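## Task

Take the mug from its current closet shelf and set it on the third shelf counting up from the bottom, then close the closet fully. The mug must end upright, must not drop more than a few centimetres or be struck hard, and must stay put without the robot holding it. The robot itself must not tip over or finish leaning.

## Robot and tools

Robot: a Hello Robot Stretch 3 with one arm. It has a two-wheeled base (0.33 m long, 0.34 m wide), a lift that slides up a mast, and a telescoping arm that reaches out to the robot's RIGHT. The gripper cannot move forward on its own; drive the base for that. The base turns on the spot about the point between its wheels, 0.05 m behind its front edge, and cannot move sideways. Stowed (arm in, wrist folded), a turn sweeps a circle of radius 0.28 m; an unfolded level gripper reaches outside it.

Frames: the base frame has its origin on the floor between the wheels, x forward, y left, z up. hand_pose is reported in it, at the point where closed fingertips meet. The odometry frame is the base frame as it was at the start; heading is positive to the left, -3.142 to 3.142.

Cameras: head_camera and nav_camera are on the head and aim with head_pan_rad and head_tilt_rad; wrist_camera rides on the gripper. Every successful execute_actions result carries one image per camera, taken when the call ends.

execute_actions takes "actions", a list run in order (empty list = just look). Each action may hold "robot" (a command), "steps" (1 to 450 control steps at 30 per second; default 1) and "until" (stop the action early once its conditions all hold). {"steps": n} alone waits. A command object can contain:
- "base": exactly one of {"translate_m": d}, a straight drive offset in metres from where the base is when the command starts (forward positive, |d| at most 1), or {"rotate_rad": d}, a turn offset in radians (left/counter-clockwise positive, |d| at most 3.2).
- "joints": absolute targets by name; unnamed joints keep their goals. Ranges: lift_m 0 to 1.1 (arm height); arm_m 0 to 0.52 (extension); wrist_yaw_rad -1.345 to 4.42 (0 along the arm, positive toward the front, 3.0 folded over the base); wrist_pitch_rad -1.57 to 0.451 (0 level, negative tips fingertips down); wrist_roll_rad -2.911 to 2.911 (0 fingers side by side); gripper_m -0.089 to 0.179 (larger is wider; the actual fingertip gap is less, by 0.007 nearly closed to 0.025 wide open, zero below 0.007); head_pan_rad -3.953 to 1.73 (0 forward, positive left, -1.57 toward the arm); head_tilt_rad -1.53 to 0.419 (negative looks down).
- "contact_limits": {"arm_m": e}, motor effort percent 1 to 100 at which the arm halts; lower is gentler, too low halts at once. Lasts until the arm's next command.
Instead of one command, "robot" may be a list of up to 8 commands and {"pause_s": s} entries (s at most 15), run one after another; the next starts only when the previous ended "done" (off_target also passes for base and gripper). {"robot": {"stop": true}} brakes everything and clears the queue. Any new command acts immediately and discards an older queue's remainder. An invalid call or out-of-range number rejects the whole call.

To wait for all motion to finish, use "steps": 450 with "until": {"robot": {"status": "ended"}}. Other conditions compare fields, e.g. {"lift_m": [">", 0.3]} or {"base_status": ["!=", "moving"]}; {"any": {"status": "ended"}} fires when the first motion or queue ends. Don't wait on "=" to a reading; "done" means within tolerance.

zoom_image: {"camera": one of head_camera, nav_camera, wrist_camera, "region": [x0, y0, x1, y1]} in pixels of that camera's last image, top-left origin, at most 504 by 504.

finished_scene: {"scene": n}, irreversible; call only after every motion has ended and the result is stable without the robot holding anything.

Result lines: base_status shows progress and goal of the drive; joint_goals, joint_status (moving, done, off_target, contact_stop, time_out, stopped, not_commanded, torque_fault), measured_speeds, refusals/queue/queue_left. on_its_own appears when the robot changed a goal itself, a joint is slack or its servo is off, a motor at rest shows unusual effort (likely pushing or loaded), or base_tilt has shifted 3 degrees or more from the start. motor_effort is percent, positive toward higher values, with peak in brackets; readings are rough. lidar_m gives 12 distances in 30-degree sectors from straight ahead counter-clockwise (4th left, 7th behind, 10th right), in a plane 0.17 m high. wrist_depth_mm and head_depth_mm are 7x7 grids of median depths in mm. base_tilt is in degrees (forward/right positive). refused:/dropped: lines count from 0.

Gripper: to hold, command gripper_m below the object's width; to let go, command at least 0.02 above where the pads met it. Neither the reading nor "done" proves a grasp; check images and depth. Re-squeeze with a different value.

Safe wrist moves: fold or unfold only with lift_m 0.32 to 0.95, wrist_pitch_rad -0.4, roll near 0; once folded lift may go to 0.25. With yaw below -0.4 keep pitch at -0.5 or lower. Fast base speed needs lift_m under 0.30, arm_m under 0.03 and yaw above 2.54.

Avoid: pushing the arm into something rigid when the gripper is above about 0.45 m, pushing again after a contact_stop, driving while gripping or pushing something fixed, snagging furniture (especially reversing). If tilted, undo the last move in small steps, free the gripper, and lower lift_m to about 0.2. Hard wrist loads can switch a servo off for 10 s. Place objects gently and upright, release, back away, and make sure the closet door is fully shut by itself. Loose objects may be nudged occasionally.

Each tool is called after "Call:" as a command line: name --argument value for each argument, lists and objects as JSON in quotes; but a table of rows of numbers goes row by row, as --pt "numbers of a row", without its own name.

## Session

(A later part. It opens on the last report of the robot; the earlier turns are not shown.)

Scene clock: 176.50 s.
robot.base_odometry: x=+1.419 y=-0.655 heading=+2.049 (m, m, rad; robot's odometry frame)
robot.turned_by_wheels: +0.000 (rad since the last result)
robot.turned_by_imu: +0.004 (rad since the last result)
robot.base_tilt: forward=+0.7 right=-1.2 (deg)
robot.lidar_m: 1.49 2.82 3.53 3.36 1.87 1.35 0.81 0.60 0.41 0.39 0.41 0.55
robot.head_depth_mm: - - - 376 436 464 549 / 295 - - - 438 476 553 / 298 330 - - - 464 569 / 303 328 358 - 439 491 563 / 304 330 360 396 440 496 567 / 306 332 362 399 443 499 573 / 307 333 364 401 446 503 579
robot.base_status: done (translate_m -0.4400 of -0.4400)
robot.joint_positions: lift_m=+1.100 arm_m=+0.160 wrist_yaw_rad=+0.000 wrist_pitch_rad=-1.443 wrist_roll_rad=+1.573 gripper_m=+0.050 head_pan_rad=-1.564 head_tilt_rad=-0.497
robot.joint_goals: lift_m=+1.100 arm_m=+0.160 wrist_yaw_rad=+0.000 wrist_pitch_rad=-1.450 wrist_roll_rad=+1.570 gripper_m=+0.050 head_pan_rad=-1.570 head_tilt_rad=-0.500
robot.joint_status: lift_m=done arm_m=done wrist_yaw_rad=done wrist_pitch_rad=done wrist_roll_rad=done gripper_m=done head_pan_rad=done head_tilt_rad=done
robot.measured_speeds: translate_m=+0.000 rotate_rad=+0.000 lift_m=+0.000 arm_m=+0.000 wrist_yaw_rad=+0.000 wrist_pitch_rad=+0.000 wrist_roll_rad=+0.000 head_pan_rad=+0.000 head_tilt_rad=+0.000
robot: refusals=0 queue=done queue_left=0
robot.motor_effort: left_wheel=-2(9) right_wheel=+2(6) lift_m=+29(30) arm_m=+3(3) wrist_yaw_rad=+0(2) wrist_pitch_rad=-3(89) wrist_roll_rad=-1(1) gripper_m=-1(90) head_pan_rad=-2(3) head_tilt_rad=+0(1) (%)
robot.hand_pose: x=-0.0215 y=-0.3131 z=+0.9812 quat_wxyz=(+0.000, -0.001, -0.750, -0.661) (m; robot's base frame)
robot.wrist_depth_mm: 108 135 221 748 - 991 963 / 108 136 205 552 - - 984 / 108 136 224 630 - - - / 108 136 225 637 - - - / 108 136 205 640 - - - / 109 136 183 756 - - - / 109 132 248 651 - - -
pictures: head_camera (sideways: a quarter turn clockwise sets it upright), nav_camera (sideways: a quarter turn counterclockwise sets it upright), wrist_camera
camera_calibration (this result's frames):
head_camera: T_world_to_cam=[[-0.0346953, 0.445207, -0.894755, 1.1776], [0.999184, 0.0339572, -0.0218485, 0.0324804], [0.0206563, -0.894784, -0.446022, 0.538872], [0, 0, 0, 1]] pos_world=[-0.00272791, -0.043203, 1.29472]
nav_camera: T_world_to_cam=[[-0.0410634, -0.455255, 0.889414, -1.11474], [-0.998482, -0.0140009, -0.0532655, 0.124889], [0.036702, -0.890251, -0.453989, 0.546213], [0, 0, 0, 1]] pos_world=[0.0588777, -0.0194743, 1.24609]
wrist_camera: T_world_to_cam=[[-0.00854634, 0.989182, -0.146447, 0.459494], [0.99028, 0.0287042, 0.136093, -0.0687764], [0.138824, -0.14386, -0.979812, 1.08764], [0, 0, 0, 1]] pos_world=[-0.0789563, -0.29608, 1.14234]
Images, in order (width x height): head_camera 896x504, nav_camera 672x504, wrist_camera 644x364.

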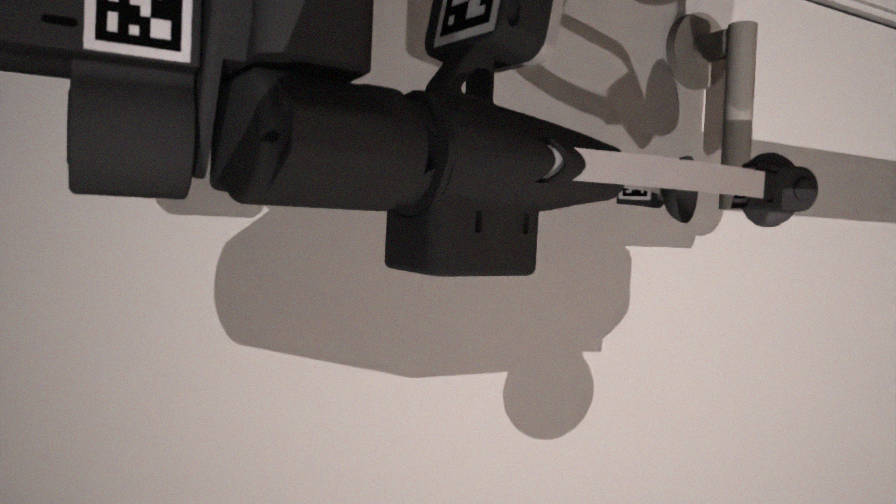

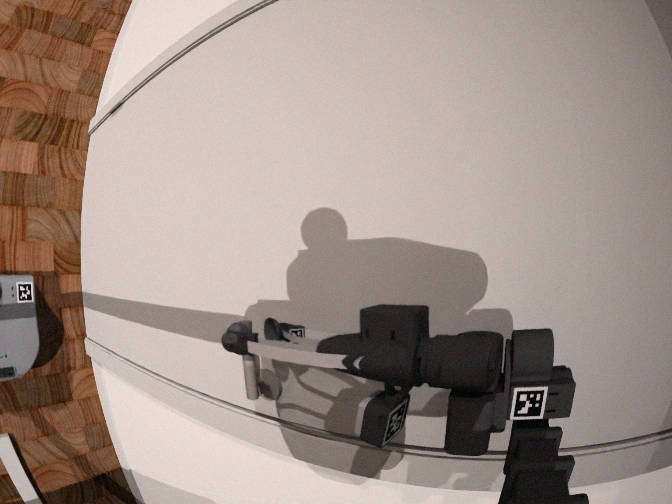

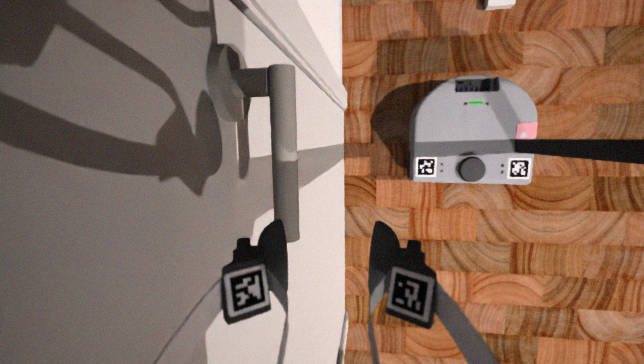

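Call:
execute_actions --actions '[{"robot":[{"joints":{"arm_m":0.197},"base":{"translate_m":-0.03}},{"joints":{"lift_m":1.035}},{"joints":{"arm_m":0.12},"contact_limits":{"arm_m":30}}],"steps":450,"until":{"robot":{"status":"ended"}}}]'

Scene clock: 182.40 s.
robot.base_odometry: x=+1.433 y=-0.681 heading=+2.049 (m, m, rad; robot's odometry frame)
robot.turned_by_wheels: +0.000 (rad since the last result)
robot.turned_by_imu: +0.001 (rad since the last result)
robot.base_tilt: forward=+0.8 right=-1.2 (deg)
robot.lidar_m: 1.49 2.93 3.51 3.35 1.83 1.32 0.78 0.60 0.41 0.39 0.41 0.55
robot.head_depth_mm: 298 319 - - - 500 540 / 300 325 - - - 465 554 / 301 327 347 - - - 549 / 303 328 358 394 424 493 563 / 304 330 360 396 440 496 569 / 305 331 362 399 443 499 573 / 307 333 364 401 447 503 579
robot.base_status: done (translate_m -0.0300 of -0.0300)
robot.joint_positions: lift_m=+1.035 arm_m=+0.121 wrist_yaw_rad=+0.000 wrist_pitch_rad=-1.322 wrist_roll_rad=+1.572 gripper_m=+0.050 head_pan_rad=-1.564 head_tilt_rad=-0.497
robot.joint_goals: lift_m=+1.035 arm_m=+0.120 wrist_yaw_rad=+0.000 wrist_pitch_rad=-1.450 wrist_roll_rad=+1.570 gripper_m=+0.050 head_pan_rad=-1.570 head_tilt_rad=-0.500
robot.joint_status: lift_m=done arm_m=done wrist_yaw_rad=done wrist_pitch_rad=done wrist_roll_rad=done gripper_m=done head_pan_rad=done head_tilt_rad=done
robot.measured_speeds: translate_m=+0.000 rotate_rad=+0.000 lift_m=+0.000 arm_m=+0.000 wrist_yaw_rad=+0.000 wrist_pitch_rad=+0.000 wrist_roll_rad=+0.000 head_pan_rad=+0.000 head_tilt_rad=+0.000
robot: refusals=0 queue=done queue_left=0
robot.on_its_own: wrist_pitch_rad is at rest, and its effort (-58) is outside its rest range (-20 to +32)
robot.motor_effort: left_wheel=-3(8) right_wheel=+2(4) lift_m=+20(29) arm_m=-8(8) wrist_yaw_rad=+0(0) wrist_pitch_rad=-58(58) wrist_roll_rad=-1(1) gripper_m=-18(18) head_pan_rad=-3(2) head_tilt_rad=-1(1) (%)
robot.contact_limits: arm_m 30 (drawing in: default 18, maximum 30; extending or still: default 25, maximum 41)
robot.hand_pose: x=-0.0215 y=-0.3054 z=+0.9196 quat_wxyz=(+0.000, -0.001, -0.789, -0.614) (m; robot's base frame)
robot.wrist_depth_mm: 118 147 209 457 970 909 839 / 119 147 220 401 - 922 857 / 119 148 158 445 - - 854 / 120 148 184 448 - 974 876 / 120 149 184 451 - 996 905 / 121 143 166 456 - 977 930 / 121 144 227 469 - - 927
pictures: head_camera (sideways: a quarter turn clockwise sets it upright), nav_camera (sideways: a quarter turn counterclockwise sets it upright), wrist_camera
camera_calibration (this result's frames):
head_camera: T_world_to_cam=[[-0.0346954, 0.445207, -0.894755, 1.1776], [0.999184, 0.0339574, -0.0218485, 0.0324804], [0.0206565, -0.894784, -0.446022, 0.538872], [0, 0, 0, 1]] pos_world=[-0.0027279, -0.043203, 1.29472]
nav_camera: T_world_to_cam=[[-0.0410633, -0.455255, 0.889413, -1.11474], [-0.998482, -0.0140012, -0.0532655, 0.124889], [0.0367023, -0.890251, -0.453989, 0.546213], [0, 0, 0, 1]] pos_world=[0.0588777, -0.0194742, 1.24609]
wrist_camera: T_world_to_cam=[[-0.00875189, 0.964131, -0.265282, 0.544563], [0.990272, 0.0451981, 0.131597, -0.0514469], [0.138867, -0.261549, -0.955148, 0.969734], [0, 0, 0, 1]] pos_world=[-0.0789513, -0.269072, 1.07747]
Images, in order (width x height): head_camera 896x504, nav_camera 672x504, wrist_camera 644x364.

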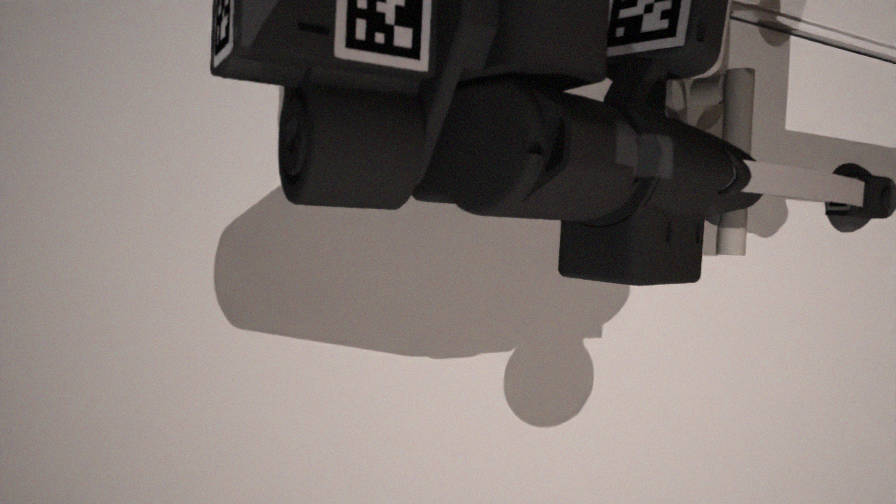

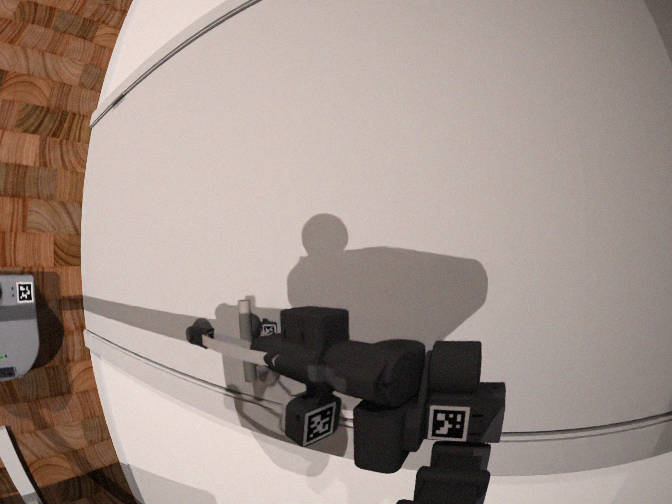

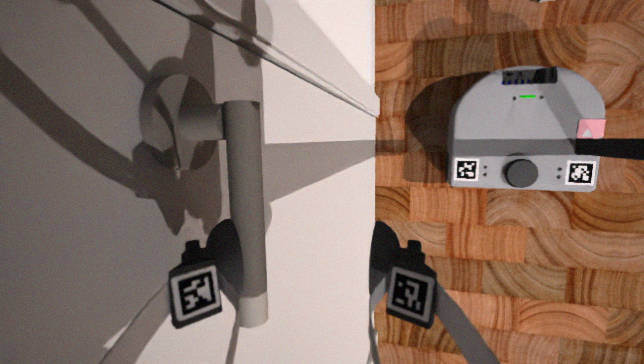

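Call:
execute_actions --actions '[{"robot":[{"joints":{"arm_m":0.2,"wrist_pitch_rad":-1.47}},{"joints":{"lift_m":0.99}}],"steps":450,"until":{"robot":{"status":"ended"}}},{"robot":[{"joints":{"lift_m":1.0,"gripper_m":-0.04}},{"joints":{"arm_m":0.11,"wrist_pitch_rad":-1.57},"contact_limits":{"arm_m":30}}],"steps":450,"until":{"robot":{"status":"ended"}}}]'

Scene clock: 186.73 s.
robot.base_odometry: x=+1.433 y=-0.681 heading=+2.049 (m, m, rad; robot's odometry frame)
robot.turned_by_wheels: +0.000 (rad since the last result)
robot.turned_by_imu: -0.001 (rad since the last result)
robot.base_tilt: forward=+0.7 right=-1.2 (deg)
robot.lidar_m: 1.48 2.84 3.52 3.36 1.84 1.32 0.78 0.60 0.41 0.39 0.41 0.55
robot.head_depth_mm: 299 324 - - - 483 542 / 300 325 - - 447 465 554 / 302 327 347 - - 467 569 / 304 329 359 394 443 484 565 / 305 330 361 397 440 496 569 / 306 332 363 399 444 500 574 / 308 334 364 401 447 504 578
robot.base_status: done (translate_m -0.0300 of -0.0300)
robot.joint_positions: lift_m=+1.012 arm_m=+0.200 wrist_yaw_rad=+0.001 wrist_pitch_rad=-1.443 wrist_roll_rad=+1.568 gripper_m=-0.039 head_pan_rad=-1.564 head_tilt_rad=-0.498
robot.joint_goals: lift_m=+1.012 arm_m=+0.200 wrist_yaw_rad=+0.000 wrist_pitch_rad=-1.470 wrist_roll_rad=+1.570 gripper_m=-0.040 head_pan_rad=-1.570 head_tilt_rad=-0.500
robot.joint_status: lift_m=contact_stop arm_m=done wrist_yaw_rad=done wrist_pitch_rad=done wrist_roll_rad=done gripper_m=done head_pan_rad=done head_tilt_rad=done
robot.measured_speeds: translate_m=+0.000 rotate_rad=+0.000 lift_m=+0.000 arm_m=+0.000 wrist_yaw_rad=+0.000 wrist_pitch_rad=+0.000 wrist_roll_rad=+0.000 head_pan_rad=+0.000 head_tilt_rad=+0.000
robot: refusals=0 queue=dropped queue_left=0
robot.on_its_own: lift_m is slack since a contact_stop, until your next command for it (your +1.000 is given up)
robot.motor_effort: left_wheel=+2(8) right_wheel=-3(6) lift_m=+25(38) arm_m=-2(9) wrist_yaw_rad=-1(4) wrist_pitch_rad=-12(65) wrist_roll_rad=+1(2) gripper_m=-32(99) head_pan_rad=-3(2) head_tilt_rad=-1(1) (%)
robot.hand_pose: x=-0.0215 y=-0.3536 z=+0.8931 quat_wxyz=(+0.002, +0.001, -0.750, -0.661) (m; robot's base frame)
robot.wrist_depth_mm: - 81 133 296 972 931 878 / - 81 116 297 969 929 901 / - 82 116 116 - - 910 / - 82 124 213 - 958 939 / - 82 135 121 - - 965 / - 82 119 122 - - 975 / - 82 150 253 - - -
pictures: head_camera (sideways: a quarter turn clockwise sets it upright), nav_camera (sideways: a quarter turn counterclockwise sets it upright), wrist_camera
replaced: robot.lift_m: its motion had ended contact_stop
dropped: robot: command 0 of its queue: lift_m: contact_stop
camera_calibration (this result's frames):
head_camera: T_world_to_cam=[[-0.0346998, 0.445708, -0.894506, 1.17727], [0.999184, 0.0339716, -0.0218334, 0.0324608], [0.0206564, -0.894534, -0.446523, 0.539525], [0, 0, 0, 1]] pos_world=[-0.00272784, -0.0431989, 1.29469]
nav_camera: T_world_to_cam=[[-0.0410589, -0.455754, 0.889158, -1.1144], [-0.998482, -0.0139732, -0.0532694, 0.124894], [0.0367022, -0.889996, -0.454488, 0.546862], [0, 0, 0, 1]] pos_world=[0.0588775, -0.0194429, 1.24608]
wrist_camera: T_world_to_cam=[[-0.0137035, 0.989105, -0.14657, 0.48671], [0.990202, 0.0337964, 0.135491, -0.053278], [0.138968, -0.143277, -0.979877, 0.995683], [0, 0, 0, 1]] pos_world=[-0.0789429, -0.336948, 1.0542]
Images, in order (width x height): head_camera 896x504, nav_camera 672x504, wrist_camera 644x364.

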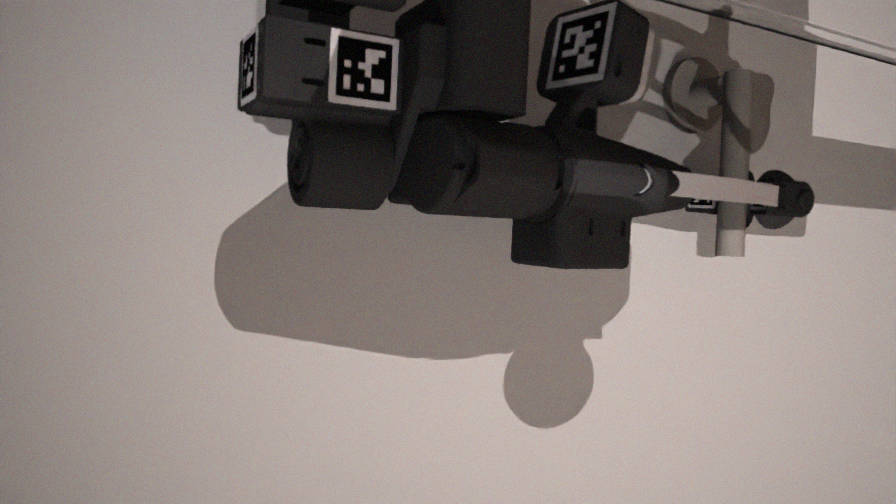

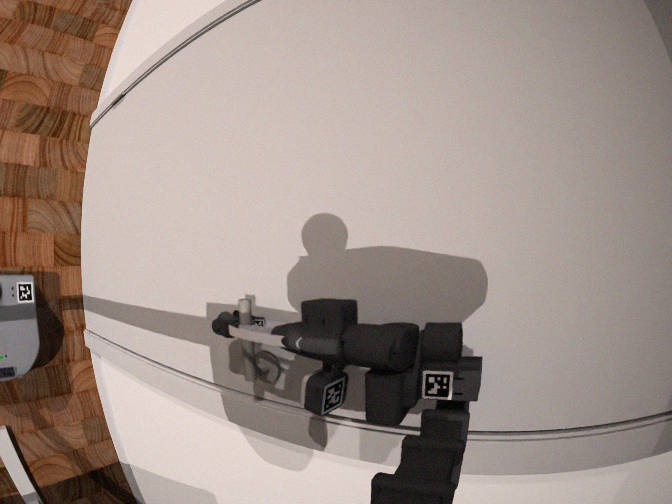

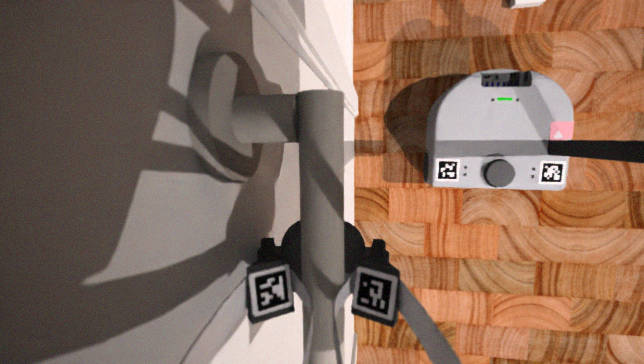

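Fingers closed beneath the lever, caging it. Pull.

Call:
execute_actions --actions '[{"robot":[{"joints":{"lift_m":1.014,"arm_m":0.12,"wrist_pitch_rad":-1.57},"contact_limits":{"arm_m":30}}],"steps":450,"until":{"robot":{"status":"ended"}}}]'

Scene clock: 188.93 s.
robot.base_odometry: x=+1.433 y=-0.681 heading=+2.049 (m, m, rad; robot's odometry frame)
robot.turned_by_wheels: +0.000 (rad since the last result)
robot.turned_by_imu: +0.081 (rad since the last result)
robot.base_tilt: forward=-0.3 right=+0.2 (deg)
robot.lidar_m: 2.04 3.02 3.45 3.36 1.67 1.28 0.77 0.55 0.40 0.39 0.41 0.59
robot.head_depth_mm: - 290 - - - - 497 / - 292 313 - - 436 509 / - 296 319 - - - 534 / 284 300 329 363 398 476 534 / 286 304 334 369 413 470 546 / 287 308 338 376 421 480 559 / 289 312 343 381 429 491 573
robot.base_status: done (translate_m -0.0300 of -0.0300)
robot.joint_positions: lift_m=+1.016 arm_m=+0.122 wrist_yaw_rad=-0.011 wrist_pitch_rad=-1.300 wrist_roll_rad=+1.588 gripper_m=-0.039 head_pan_rad=-1.564 head_tilt_rad=-0.498
robot.joint_goals: lift_m=+1.016 arm_m=+0.120 wrist_yaw_rad=+0.000 wrist_pitch_rad=-1.570 wrist_roll_rad=+1.570 gripper_m=-0.040 head_pan_rad=-1.570 head_tilt_rad=-0.500
robot.joint_status: lift_m=contact_stop arm_m=done wrist_yaw_rad=done wrist_pitch_rad=off_target wrist_roll_rad=done gripper_m=done head_pan_rad=done head_tilt_rad=done
robot.measured_speeds: translate_m=+0.000 rotate_rad=+0.000 lift_m=+0.000 arm_m=+0.000 wrist_yaw_rad=+0.000 wrist_pitch_rad=+0.000 wrist_roll_rad=+0.000 head_pan_rad=+0.000 head_tilt_rad=+0.000
robot: refusals=0 queue=dropped queue_left=0
robot.on_its_own: lift_m is slack since a contact_stop, until your next command for it; wrist_pitch_rad is at rest, and its effort (-100) is outside its rest range (-20 to +32)
robot.motor_effort: left_wheel=+1(2) right_wheel=+5(13) lift_m=+25(28) arm_m=-13(18) wrist_yaw_rad=+11(16) wrist_pitch_rad=-100(100) wrist_roll_rad=-7(9) gripper_m=-34(34) head_pan_rad=-2(2) head_tilt_rad=-1(0) (%)
robot.contact_limits: arm_m 30 (drawing in: default 18, maximum 30; extending or still: default 25, maximum 41)
robot.hand_pose: x=-0.0220 y=-0.3115 z=+0.9011 quat_wxyz=(-0.010, -0.010, -0.796, -0.606) (m; robot's base frame)
robot.wrist_depth_mm: - 103 152 253 928 882 816 / 86 105 133 302 962 902 828 / 87 106 126 313 980 - - / 89 108 147 328 - 926 863 / 90 109 149 136 - 968 897 / 91 111 139 132 - 994 905 / 92 108 163 379 - - 910
pictures: head_camera (sideways: a quarter turn clockwise sets it upright), nav_camera (sideways: a quarter turn counterclockwise sets it upright), wrist_camera
camera_calibration (this result's frames):
head_camera: T_world_to_cam=[[-0.0346997, 0.445707, -0.894506, 1.17727], [0.999184, 0.0339712, -0.0218335, 0.0324608], [0.0206561, -0.894534, -0.446522, 0.539523], [0, 0, 0, 1]] pos_world=[-0.00272786, -0.043199, 1.29469]
nav_camera: T_world_to_cam=[[-0.0410591, -0.455753, 0.889159, -1.1144], [-0.998482, -0.0139729, -0.0532694, 0.124894], [0.0367018, -0.889997, -0.454488, 0.546861], [0, 0, 0, 1]] pos_world=[0.0588775, -0.0194429, 1.24608]
wrist_camera: T_world_to_cam=[[0.0172845, 0.958057, -0.286057, 0.562877], [0.99064, 0.0223339, 0.134658, -0.058118], [0.135399, -0.285707, -0.948704, 0.937126], [0, 0, 0, 1]] pos_world=[-0.0790406, -0.270226, 1.0579]
Images, in order (width x height): head_camera 896x504, nav_camera 672x504, wrist_camera 644x364.

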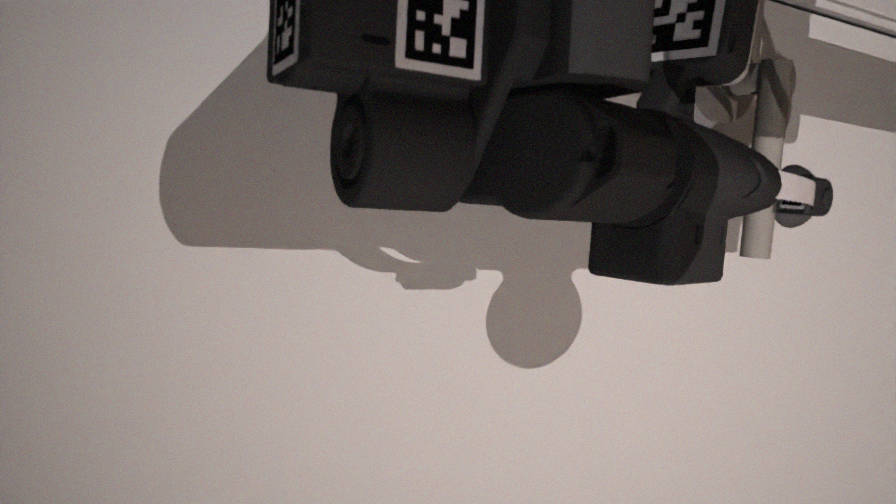

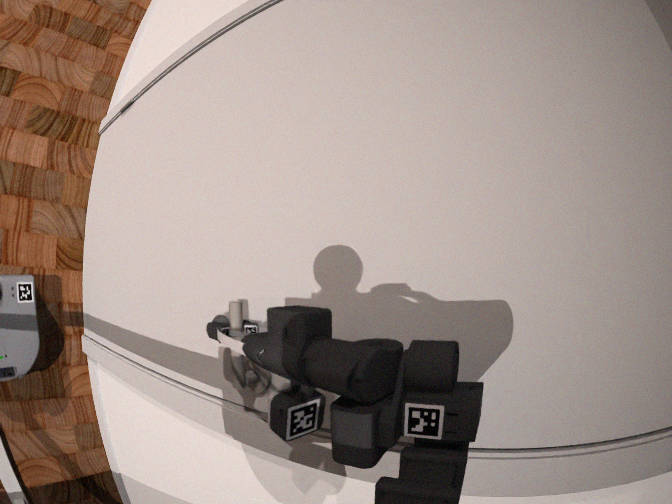

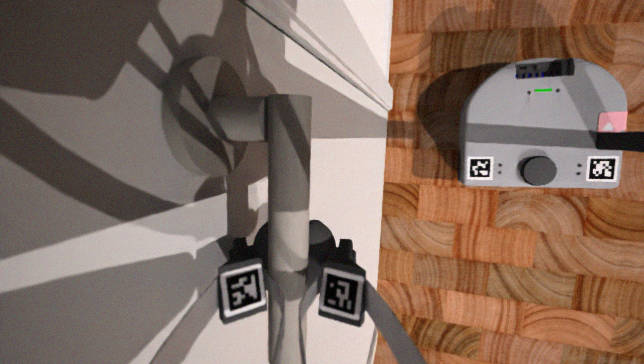

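Call:
execute_actions --actions '[{"robot":[{"joints":{"arm_m":0.2,"wrist_pitch_rad":-1.45,"lift_m":1.02}}],"steps":450,"until":{"robot":{"status":"ended"}}},{"robot":[{"joints":{"gripper_m":0.05}},{"base":{"translate_m":0.07}},{"joints":{"lift_m":1.1}},{"joints":{"arm_m":0.0}},{"joints":{"head_pan_rad":-2.0,"head_tilt_rad":-0.2}}],"steps":450,"until":{"robot":{"status":"ended"}}}]'

Scene clock: 199.73 s.
robot.base_odometry: x=+1.401 y=-0.619 heading=+2.049 (m, m, rad; robot's odometry frame)
robot.turned_by_wheels: +0.000 (rad since the last result)
robot.turned_by_imu: -0.041 (rad since the last result)
robot.base_tilt: forward=+0.8 right=-1.3 (deg)
robot.lidar_m: 1.71 2.88 3.47 3.35 1.85 1.37 0.85 0.58 0.41 0.39 0.41 0.57
robot.head_depth_mm: 373 385 - - - - - / 367 377 - - - - - / 357 367 - - - - - / 344 354 - - - - - / 333 342 - - - - - / 321 332 342 - - - - / 311 322 331 - - - -
robot.base_status: done (translate_m +0.0700 of +0.0700)
robot.joint_positions: lift_m=+1.100 arm_m=+0.002 wrist_yaw_rad=-0.002 wrist_pitch_rad=-1.452 wrist_roll_rad=+1.574 gripper_m=+0.050 head_pan_rad=-1.993 head_tilt_rad=-0.211
robot.joint_goals: lift_m=+1.100 arm_m=+0.000 wrist_yaw_rad=+0.000 wrist_pitch_rad=-1.450 wrist_roll_rad=+1.570 gripper_m=+0.050 head_pan_rad=-2.000 head_tilt_rad=-0.200
robot.joint_status: lift_m=done arm_m=done wrist_yaw_rad=done wrist_pitch_rad=done wrist_roll_rad=done gripper_m=done head_pan_rad=done head_tilt_rad=done
robot.measured_speeds: translate_m=+0.000 rotate_rad=+0.000 lift_m=+0.000 arm_m=+0.000 wrist_yaw_rad=+0.000 wrist_pitch_rad=+0.000 wrist_roll_rad=+0.000 head_pan_rad=+0.000 head_tilt_rad=+0.000
robot: refusals=0 queue=done queue_left=0
robot.motor_effort: left_wheel=-1(59) right_wheel=+1(28) lift_m=+30(40) arm_m=-2(13) wrist_yaw_rad=+1(10) wrist_pitch_rad=+1(100) wrist_roll_rad=-2(7) gripper_m=-1(88) head_pan_rad=-2(23) head_tilt_rad=+5(21) (%)
robot.hand_pose: x=-0.0215 y=-0.1536 z=+0.9811 quat_wxyz=(-0.002, -0.002, -0.748, -0.664) (m; robot's base frame)
robot.wrist_depth_mm: 225 341 539 - - 969 945 / 236 345 570 - - - 958 / 238 347 580 - - - 999 / 259 352 578 - - - - / 262 352 545 - - - - / 263 356 489 - - - - / 265 352 673 - - - -
pictures: head_camera (sideways: a quarter turn clockwise sets it upright), nav_camera (sideways: a quarter turn counterclockwise sets it upright), wrist_camera
camera_calibration (this result's frames):
head_camera: T_world_to_cam=[[0.0428927, 0.172581, -0.984061, 1.29374], [0.919785, -0.391384, -0.0285485, 0.0416968], [-0.390072, -0.9039, -0.175525, 0.189337], [0, 0, 0, 1]] pos_world=[-0.019989, -0.0358143, 1.30754]
nav_camera: T_world_to_cam=[[-0.116424, -0.151227, 0.981619, -1.23467], [-0.919852, 0.389174, -0.0491431, 0.119062], [-0.374589, -0.908666, -0.184416, 0.197886], [0, 0, 0, 1]] pos_world=[0.0398997, -0.053238, 1.25432]
wrist_camera: T_world_to_cam=[[-0.00499963, 0.990435, -0.137889, 0.293626], [0.990348, 0.0240042, 0.13651, -0.0744594], [0.138514, -0.135876, -0.980995, 1.11289], [0, 0, 0, 1]] pos_world=[-0.0789422, -0.137815, 1.14239]
Images, in order (width x height): head_camera 896x504, nav_camera 672x504, wrist_camera 644x364.

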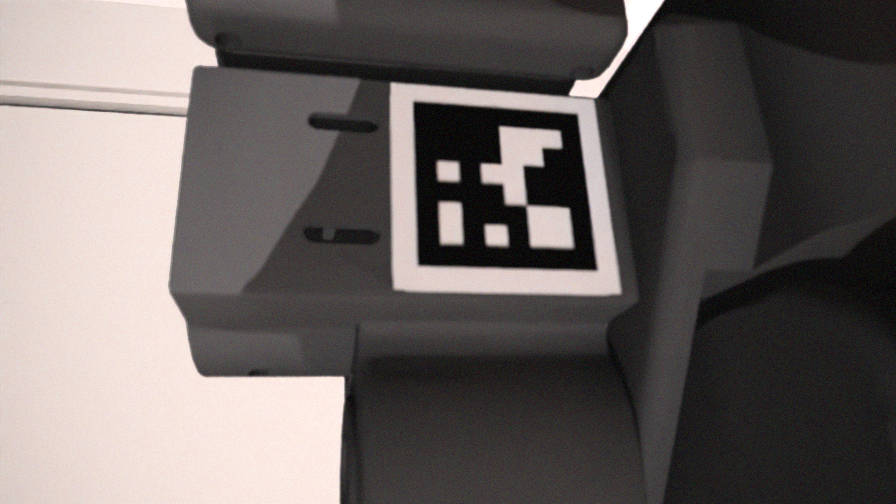

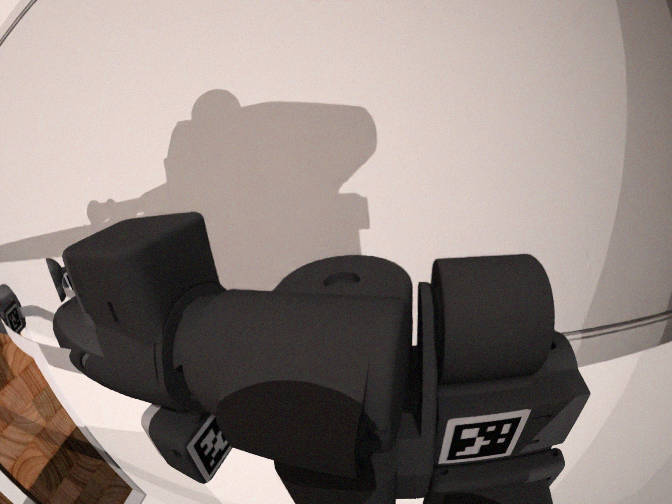

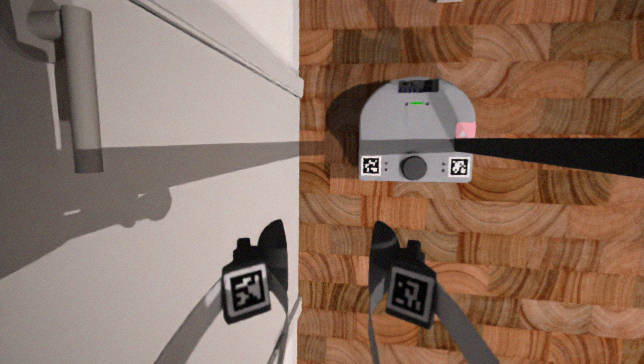

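Call:
execute_actions --actions '[{"robot":{"joints":{"head_pan_rad":0.6,"head_tilt_rad":-0.2,"lift_m":0.6}},"steps":200,"until":{"robot":{"status":"ended"}}}]'

Call:
execute_actions --actions '[{"robot":{"joints":{"head_pan_rad":1.7}},"steps":200,"until":{"robot":{"status":"ended"}}}]'

Call:
execute_actions --actions '[{"robot":{"joints":{"head_pan_rad":-3.3}},"steps":200,"until":{"robot":{"status":"ended"}}}]'

Scene clock: 205.63 s.
robot.base_odometry: x=+1.401 y=-0.619 heading=+2.049 (m, m, rad; robot's odometry frame)
robot.turned_by_wheels: +0.000 (rad since the last result)
robot.turned_by_imu: +0.001 (rad since the last result)
robot.base_tilt: forward=+0.7 right=-1.2 (deg)
robot.lidar_m: 1.71 2.89 3.46 3.36 1.85 1.37 0.85 0.58 0.41 0.39 0.41 0.57
robot.head_depth_mm: 2519 2679 2741 2832 2889 2364 1756 / 2642 2851 2928 3016 3101 2330 1755 / 2878 3031 3103 3188 3243 2310 1741 / 2935 3231 3328 3496 3425 2299 1742 / 3236 - - - 3414 2300 1725 / 3258 - - - 3359 2274 1714 / 3310 3674 3834 3935 3363 2248 1708
robot.base_status: done (translate_m +0.0700 of +0.0700)
robot.joint_positions: lift_m=+0.600 arm_m=+0.002 wrist_yaw_rad=-0.002 wrist_pitch_rad=-1.452 wrist_roll_rad=+1.574 gripper_m=+0.050 head_pan_rad=+0.593 head_tilt_rad=-0.211
robot.joint_goals: lift_m=+0.600 arm_m=+0.000 wrist_yaw_rad=+0.000 wrist_pitch_rad=-1.450 wrist_roll_rad=+1.570 gripper_m=+0.050 head_pan_rad=+0.600 head_tilt_rad=-0.200
robot.joint_status: lift_m=done arm_m=done wrist_yaw_rad=done wrist_pitch_rad=done wrist_roll_rad=done gripper_m=done head_pan_rad=done head_tilt_rad=done
robot.measured_speeds: translate_m=+0.000 rotate_rad=+0.000 lift_m=+0.000 arm_m=+0.000 wrist_yaw_rad=+0.000 wrist_pitch_rad=+0.000 wrist_roll_rad=+0.000 head_pan_rad=+0.000 head_tilt_rad=+0.000
robot: refusals=0 queue=done queue_left=0
robot.motor_effort: left_wheel=-1(1) right_wheel=+1(1) lift_m=+20(31) arm_m=-2(2) wrist_yaw_rad=+1(1) wrist_pitch_rad=+0(1) wrist_roll_rad=-2(2) gripper_m=+0(0) head_pan_rad=+3(32) head_tilt_rad=+5(5) (%)
robot.hand_pose: x=-0.0215 y=-0.1536 z=+0.4816 quat_wxyz=(-0.002, -0.002, -0.748, -0.664) (m; robot's base frame)
robot.wrist_depth_mm: 255 342 536 606 584 - 537 / 256 341 566 620 - - 543 / 258 349 572 637 - - 556 / 260 348 586 656 - - 571 / 263 355 543 676 631 610 584 / 265 356 484 683 - 618 593 / 264 350 680 689 660 633 609
pictures: head_camera (sideways: a quarter turn clockwise sets it upright), nav_camera (sideways: a quarter turn counterclockwise sets it upright), wrist_camera
camera_calibration (this result's frames):
head_camera: T_world_to_cam=[[-0.127118, -0.12368, -0.984146, 1.29489], [-0.574671, 0.817886, -0.0285581, 0.0508255], [0.808452, 0.56193, -0.175044, 0.181399], [0, 0, 0, 1]] pos_world=[0.0471593, 0.0166491, 1.30757]
nav_camera: T_world_to_cam=[[0.178305, 0.0667341, 0.98171, -1.23658], [0.575926, -0.816024, -0.0491325, 0.109924], [0.79782, 0.574152, -0.183935, 0.190109], [0, 0, 0, 1]] pos_world=[0.00550856, 0.0630712, 1.25433]
wrist_camera: T_world_to_cam=[[-0.00499963, 0.990435, -0.137889, 0.224737], [0.990348, 0.0240042, 0.13651, -0.0062676], [0.138514, -0.135876, -0.980995, 0.622844], [0, 0, 0, 1]] pos_world=[-0.0789422, -0.137808, 0.642852]
Images, in order (width x height): head_camera 896x504, nav_camera 672x504, wrist_camera 644x364.

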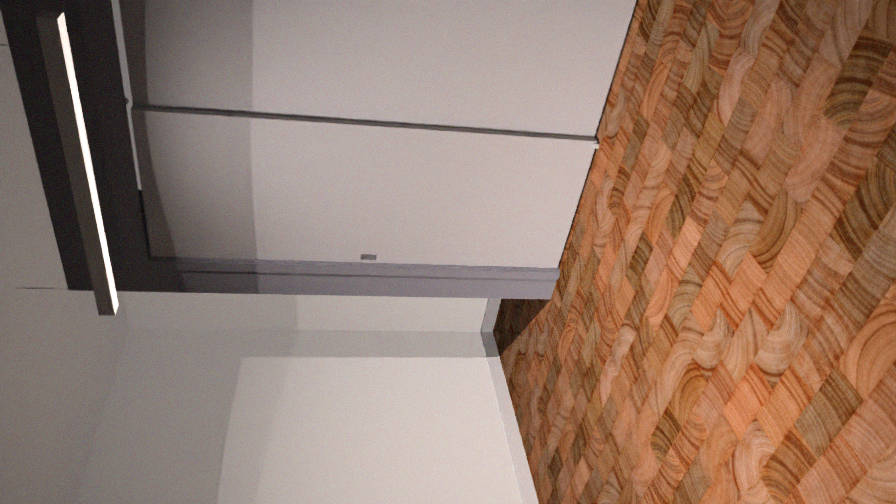

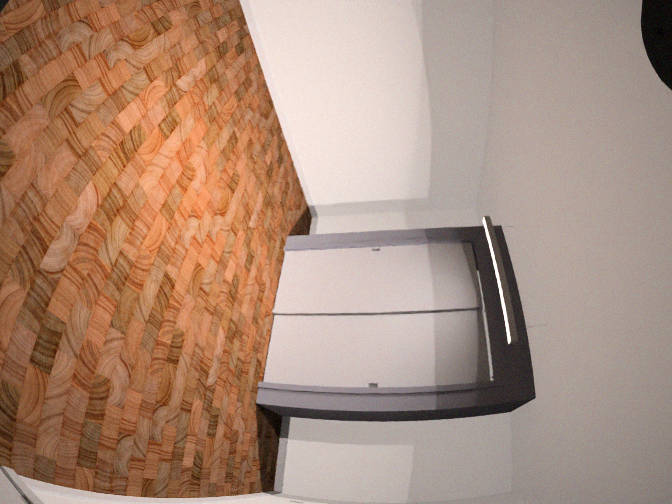

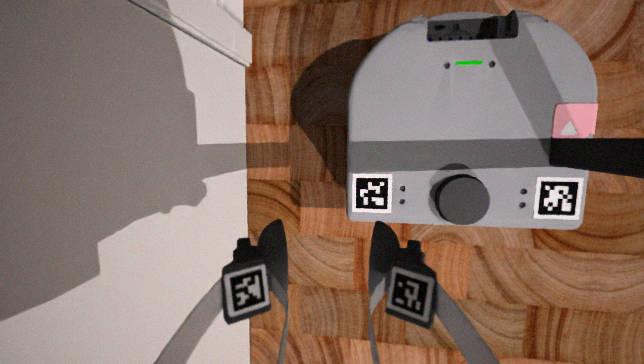

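Scene clock: 206.77 s.
robot.base_odometry: x=+1.401 y=-0.619 heading=+2.049 (m, m, rad; robot's odometry frame)
robot.turned_by_wheels: +0.000 (rad since the last result)
robot.turned_by_imu: +0.000 (rad since the last result)
robot.base_tilt: forward=+0.6 right=-1.3 (deg)
robot.lidar_m: 1.71 2.89 3.48 3.37 1.85 1.37 0.85 0.58 0.41 0.39 0.41 0.57
robot.head_depth_mm: 2894 3053 3103 3263 3329 2347 1756 / 3026 3076 3208 3342 3370 2329 1749 / 3068 3149 3302 3387 3493 2329 1748 / 3130 3233 3314 3453 3407 2332 1740 / 3199 3319 3425 3539 3414 2284 1741 / 3028 3223 3327 3267 3172 2285 1717 / 2624 2732 2810 2796 2919 - -
robot.base_status: done (translate_m +0.0700 of +0.0700)
robot.joint_positions: lift_m=+0.600 arm_m=+0.002 wrist_yaw_rad=-0.002 wrist_pitch_rad=-1.452 wrist_roll_rad=+1.574 gripper_m=+0.050 head_pan_rad=+1.693 head_tilt_rad=-0.211
robot.joint_goals: lift_m=+0.600 arm_m=+0.000 wrist_yaw_rad=+0.000 wrist_pitch_rad=-1.450 wrist_roll_rad=+1.570 gripper_m=+0.050 head_pan_rad=+1.700 head_tilt_rad=-0.200
robot.joint_status: lift_m=done arm_m=done wrist_yaw_rad=done wrist_pitch_rad=done wrist_roll_rad=done gripper_m=done head_pan_rad=done head_tilt_rad=done
robot.measured_speeds: translate_m=+0.000 rotate_rad=+0.000 lift_m=+0.000 arm_m=+0.000 wrist_yaw_rad=+0.000 wrist_pitch_rad=+0.000 wrist_roll_rad=+0.000 head_pan_rad=+0.000 head_tilt_rad=+0.000
robot: refusals=0 queue=done queue_left=0
robot.motor_effort: left_wheel=-1(1) right_wheel=+2(1) lift_m=+20(21) arm_m=-2(2) wrist_yaw_rad=+1(1) wrist_pitch_rad=+1(1) wrist_roll_rad=-2(2) gripper_m=-1(0) head_pan_rad=+3(35) head_tilt_rad=+4(4) (%)
robot.hand_pose: x=-0.0215 y=-0.1536 z=+0.4816 quat_wxyz=(-0.002, -0.002, -0.748, -0.664) (m; robot's base frame)
robot.wrist_depth_mm: 255 342 530 608 582 - 531 / 256 342 565 625 - - 545 / 258 347 580 639 - - 547 / 260 351 584 655 - - 570 / 262 352 545 657 636 608 573 / 263 357 483 684 - 614 599 / 266 348 671 698 673 628 606
pictures: head_camera (sideways: a quarter turn clockwise sets it upright), nav_camera (sideways: a quarter turn counterclockwise sets it upright), wrist_camera
camera_calibration (this result's frames):
head_camera: T_world_to_cam=[[0.0525492, -0.169389, -0.984147, 1.29379], [-0.989587, -0.141075, -0.0285582, 0.0533567], [-0.134001, 0.9754, -0.175038, 0.187141], [0, 0, 0, 1]] pos_world=[0.00989033, 0.044144, 1.30757]
nav_camera: T_world_to_cam=[[0.0214215, 0.18917, 0.981711, -1.23563], [0.988497, 0.143039, -0.0491324, 0.107407], [-0.149717, 0.97147, -0.18393, 0.195882], [0, 0, 0, 1]] pos_world=[-0.0503754, 0.0280869, 1.25434]
wrist_camera: T_world_to_cam=[[-0.00499953, 0.990435, -0.137889, 0.224737], [0.990348, 0.0240041, 0.13651, -0.00626762], [0.138514, -0.135875, -0.980995, 0.622844], [0, 0, 0, 1]] pos_world=[-0.0789422, -0.137808, 0.642852]
Images, in order (width x height): head_camera 896x504, nav_camera 672x504, wrist_camera 644x364.

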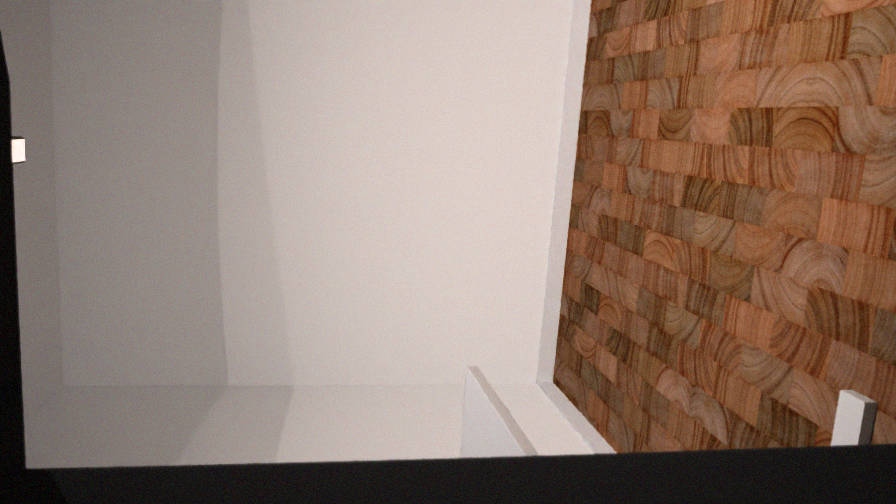

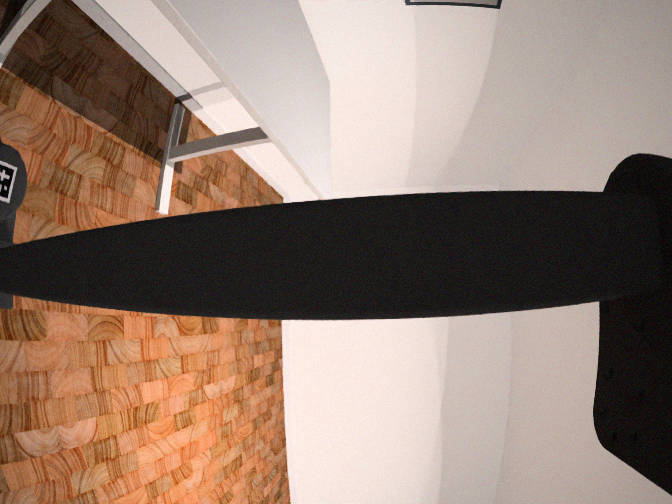

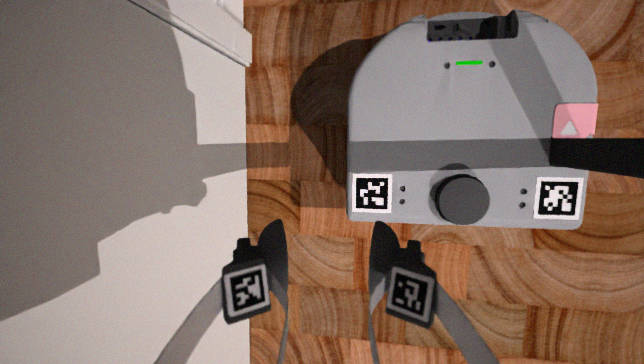

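Scene clock: 209.50 s.
robot.base_odometry: x=+1.401 y=-0.619 heading=+2.049 (m, m, rad; robot's odometry frame)
robot.turned_by_wheels: +0.000 (rad since the last result)
robot.turned_by_imu: +0.000 (rad since the last result)
robot.base_tilt: forward=+0.8 right=-1.3 (deg)
robot.lidar_m: 1.71 2.89 3.48 3.36 1.86 1.37 0.85 0.58 0.41 0.39 0.41 0.57
robot.head_depth_mm: 1198 1239 1305 1365 968 646 1540 / 1196 1242 1304 1348 956 641 1525 / 1196 1244 1284 1340 950 637 1520 / 1186 1227 1279 1325 940 633 941 / 1178 1216 1266 1312 930 629 1491 / 1171 1209 1256 1301 1362 1401 1469 / 1156 1201 1243 1288 1339 1393 1456
robot.base_status: done (translate_m +0.0700 of +0.0700)
robot.joint_positions: lift_m=+0.600 arm_m=+0.002 wrist_yaw_rad=-0.002 wrist_pitch_rad=-1.452 wrist_roll_rad=+1.574 gripper_m=+0.050 head_pan_rad=-3.293 head_tilt_rad=-0.211
robot.joint_goals: lift_m=+0.600 arm_m=+0.000 wrist_yaw_rad=+0.000 wrist_pitch_rad=-1.450 wrist_roll_rad=+1.570 gripper_m=+0.050 head_pan_rad=-3.300 head_tilt_rad=-0.200
robot.joint_status: lift_m=done arm_m=done wrist_yaw_rad=done wrist_pitch_rad=done wrist_roll_rad=done gripper_m=done head_pan_rad=done head_tilt_rad=done
robot.measured_speeds: translate_m=+0.000 rotate_rad=+0.000 lift_m=+0.000 arm_m=+0.000 wrist_yaw_rad=+0.000 wrist_pitch_rad=+0.000 wrist_roll_rad=+0.000 head_pan_rad=+0.000 head_tilt_rad=+0.000
robot: refusals=0 queue=done queue_left=0
robot.motor_effort: left_wheel=-1(1) right_wheel=+1(1) lift_m=+21(21) arm_m=-2(3) wrist_yaw_rad=+2(1) wrist_pitch_rad=+1(1) wrist_roll_rad=-2(2) gripper_m=+0(0) head_pan_rad=-2(33) head_tilt_rad=+4(5) (%)
robot.hand_pose: x=-0.0215 y=-0.1536 z=+0.4816 quat_wxyz=(-0.002, -0.002, -0.748, -0.664) (m; robot's base frame)
robot.wrist_depth_mm: 253 342 532 617 586 - 537 / 257 345 565 621 - - 542 / 258 347 566 645 - - 548 / 260 351 583 648 - - 570 / 262 355 539 673 638 610 579 / 263 355 486 683 - 622 596 / 264 349 683 700 671 636 611
pictures: head_camera (sideways: a quarter turn clockwise sets it upright), nav_camera (sideways: a quarter turn counterclockwise sets it upright), wrist_camera
camera_calibration (this result's frames):
head_camera: T_world_to_cam=[[0.177285, 0.00490888, -0.984147, 1.29303], [-0.131094, -0.990959, -0.0285582, 0.0481198], [-0.975389, 0.134079, -0.175038, 0.192274], [0, 0, 0, 1]] pos_world=[-0.0353852, 0.0155576, 1.30757]
nav_camera: T_world_to_cam=[[-0.176379, 0.0716557, 0.981711, -1.23442], [0.128909, 0.990439, -0.0491324, 0.11265], [-0.975845, 0.117885, -0.18393, 0.200922], [0, 0, 0, 1]] pos_world=[-0.0361798, -0.0468055, 1.25434]
wrist_camera: T_world_to_cam=[[-0.0049999, 0.990435, -0.137889, 0.224737], [0.990348, 0.0240045, 0.13651, -0.00626755], [0.138514, -0.135876, -0.980995, 0.622844], [0, 0, 0, 1]] pos_world=[-0.0789422, -0.137808, 0.642852]
Images, in order (width x height): head_camera 896x504, nav_camera 672x504, wrist_camera 644x364.

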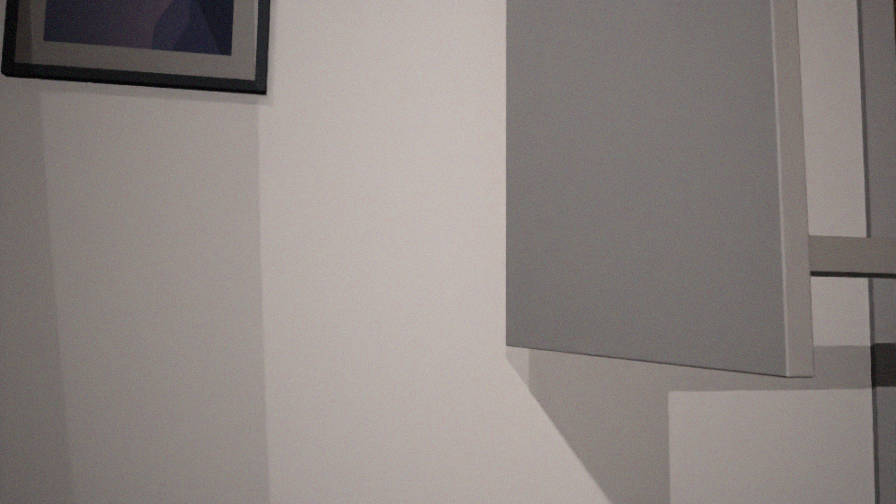

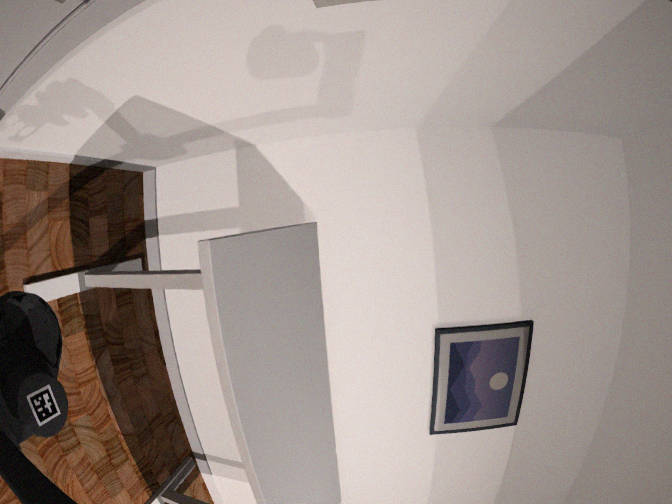

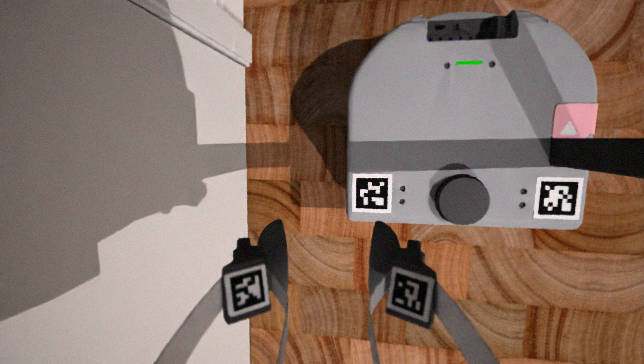

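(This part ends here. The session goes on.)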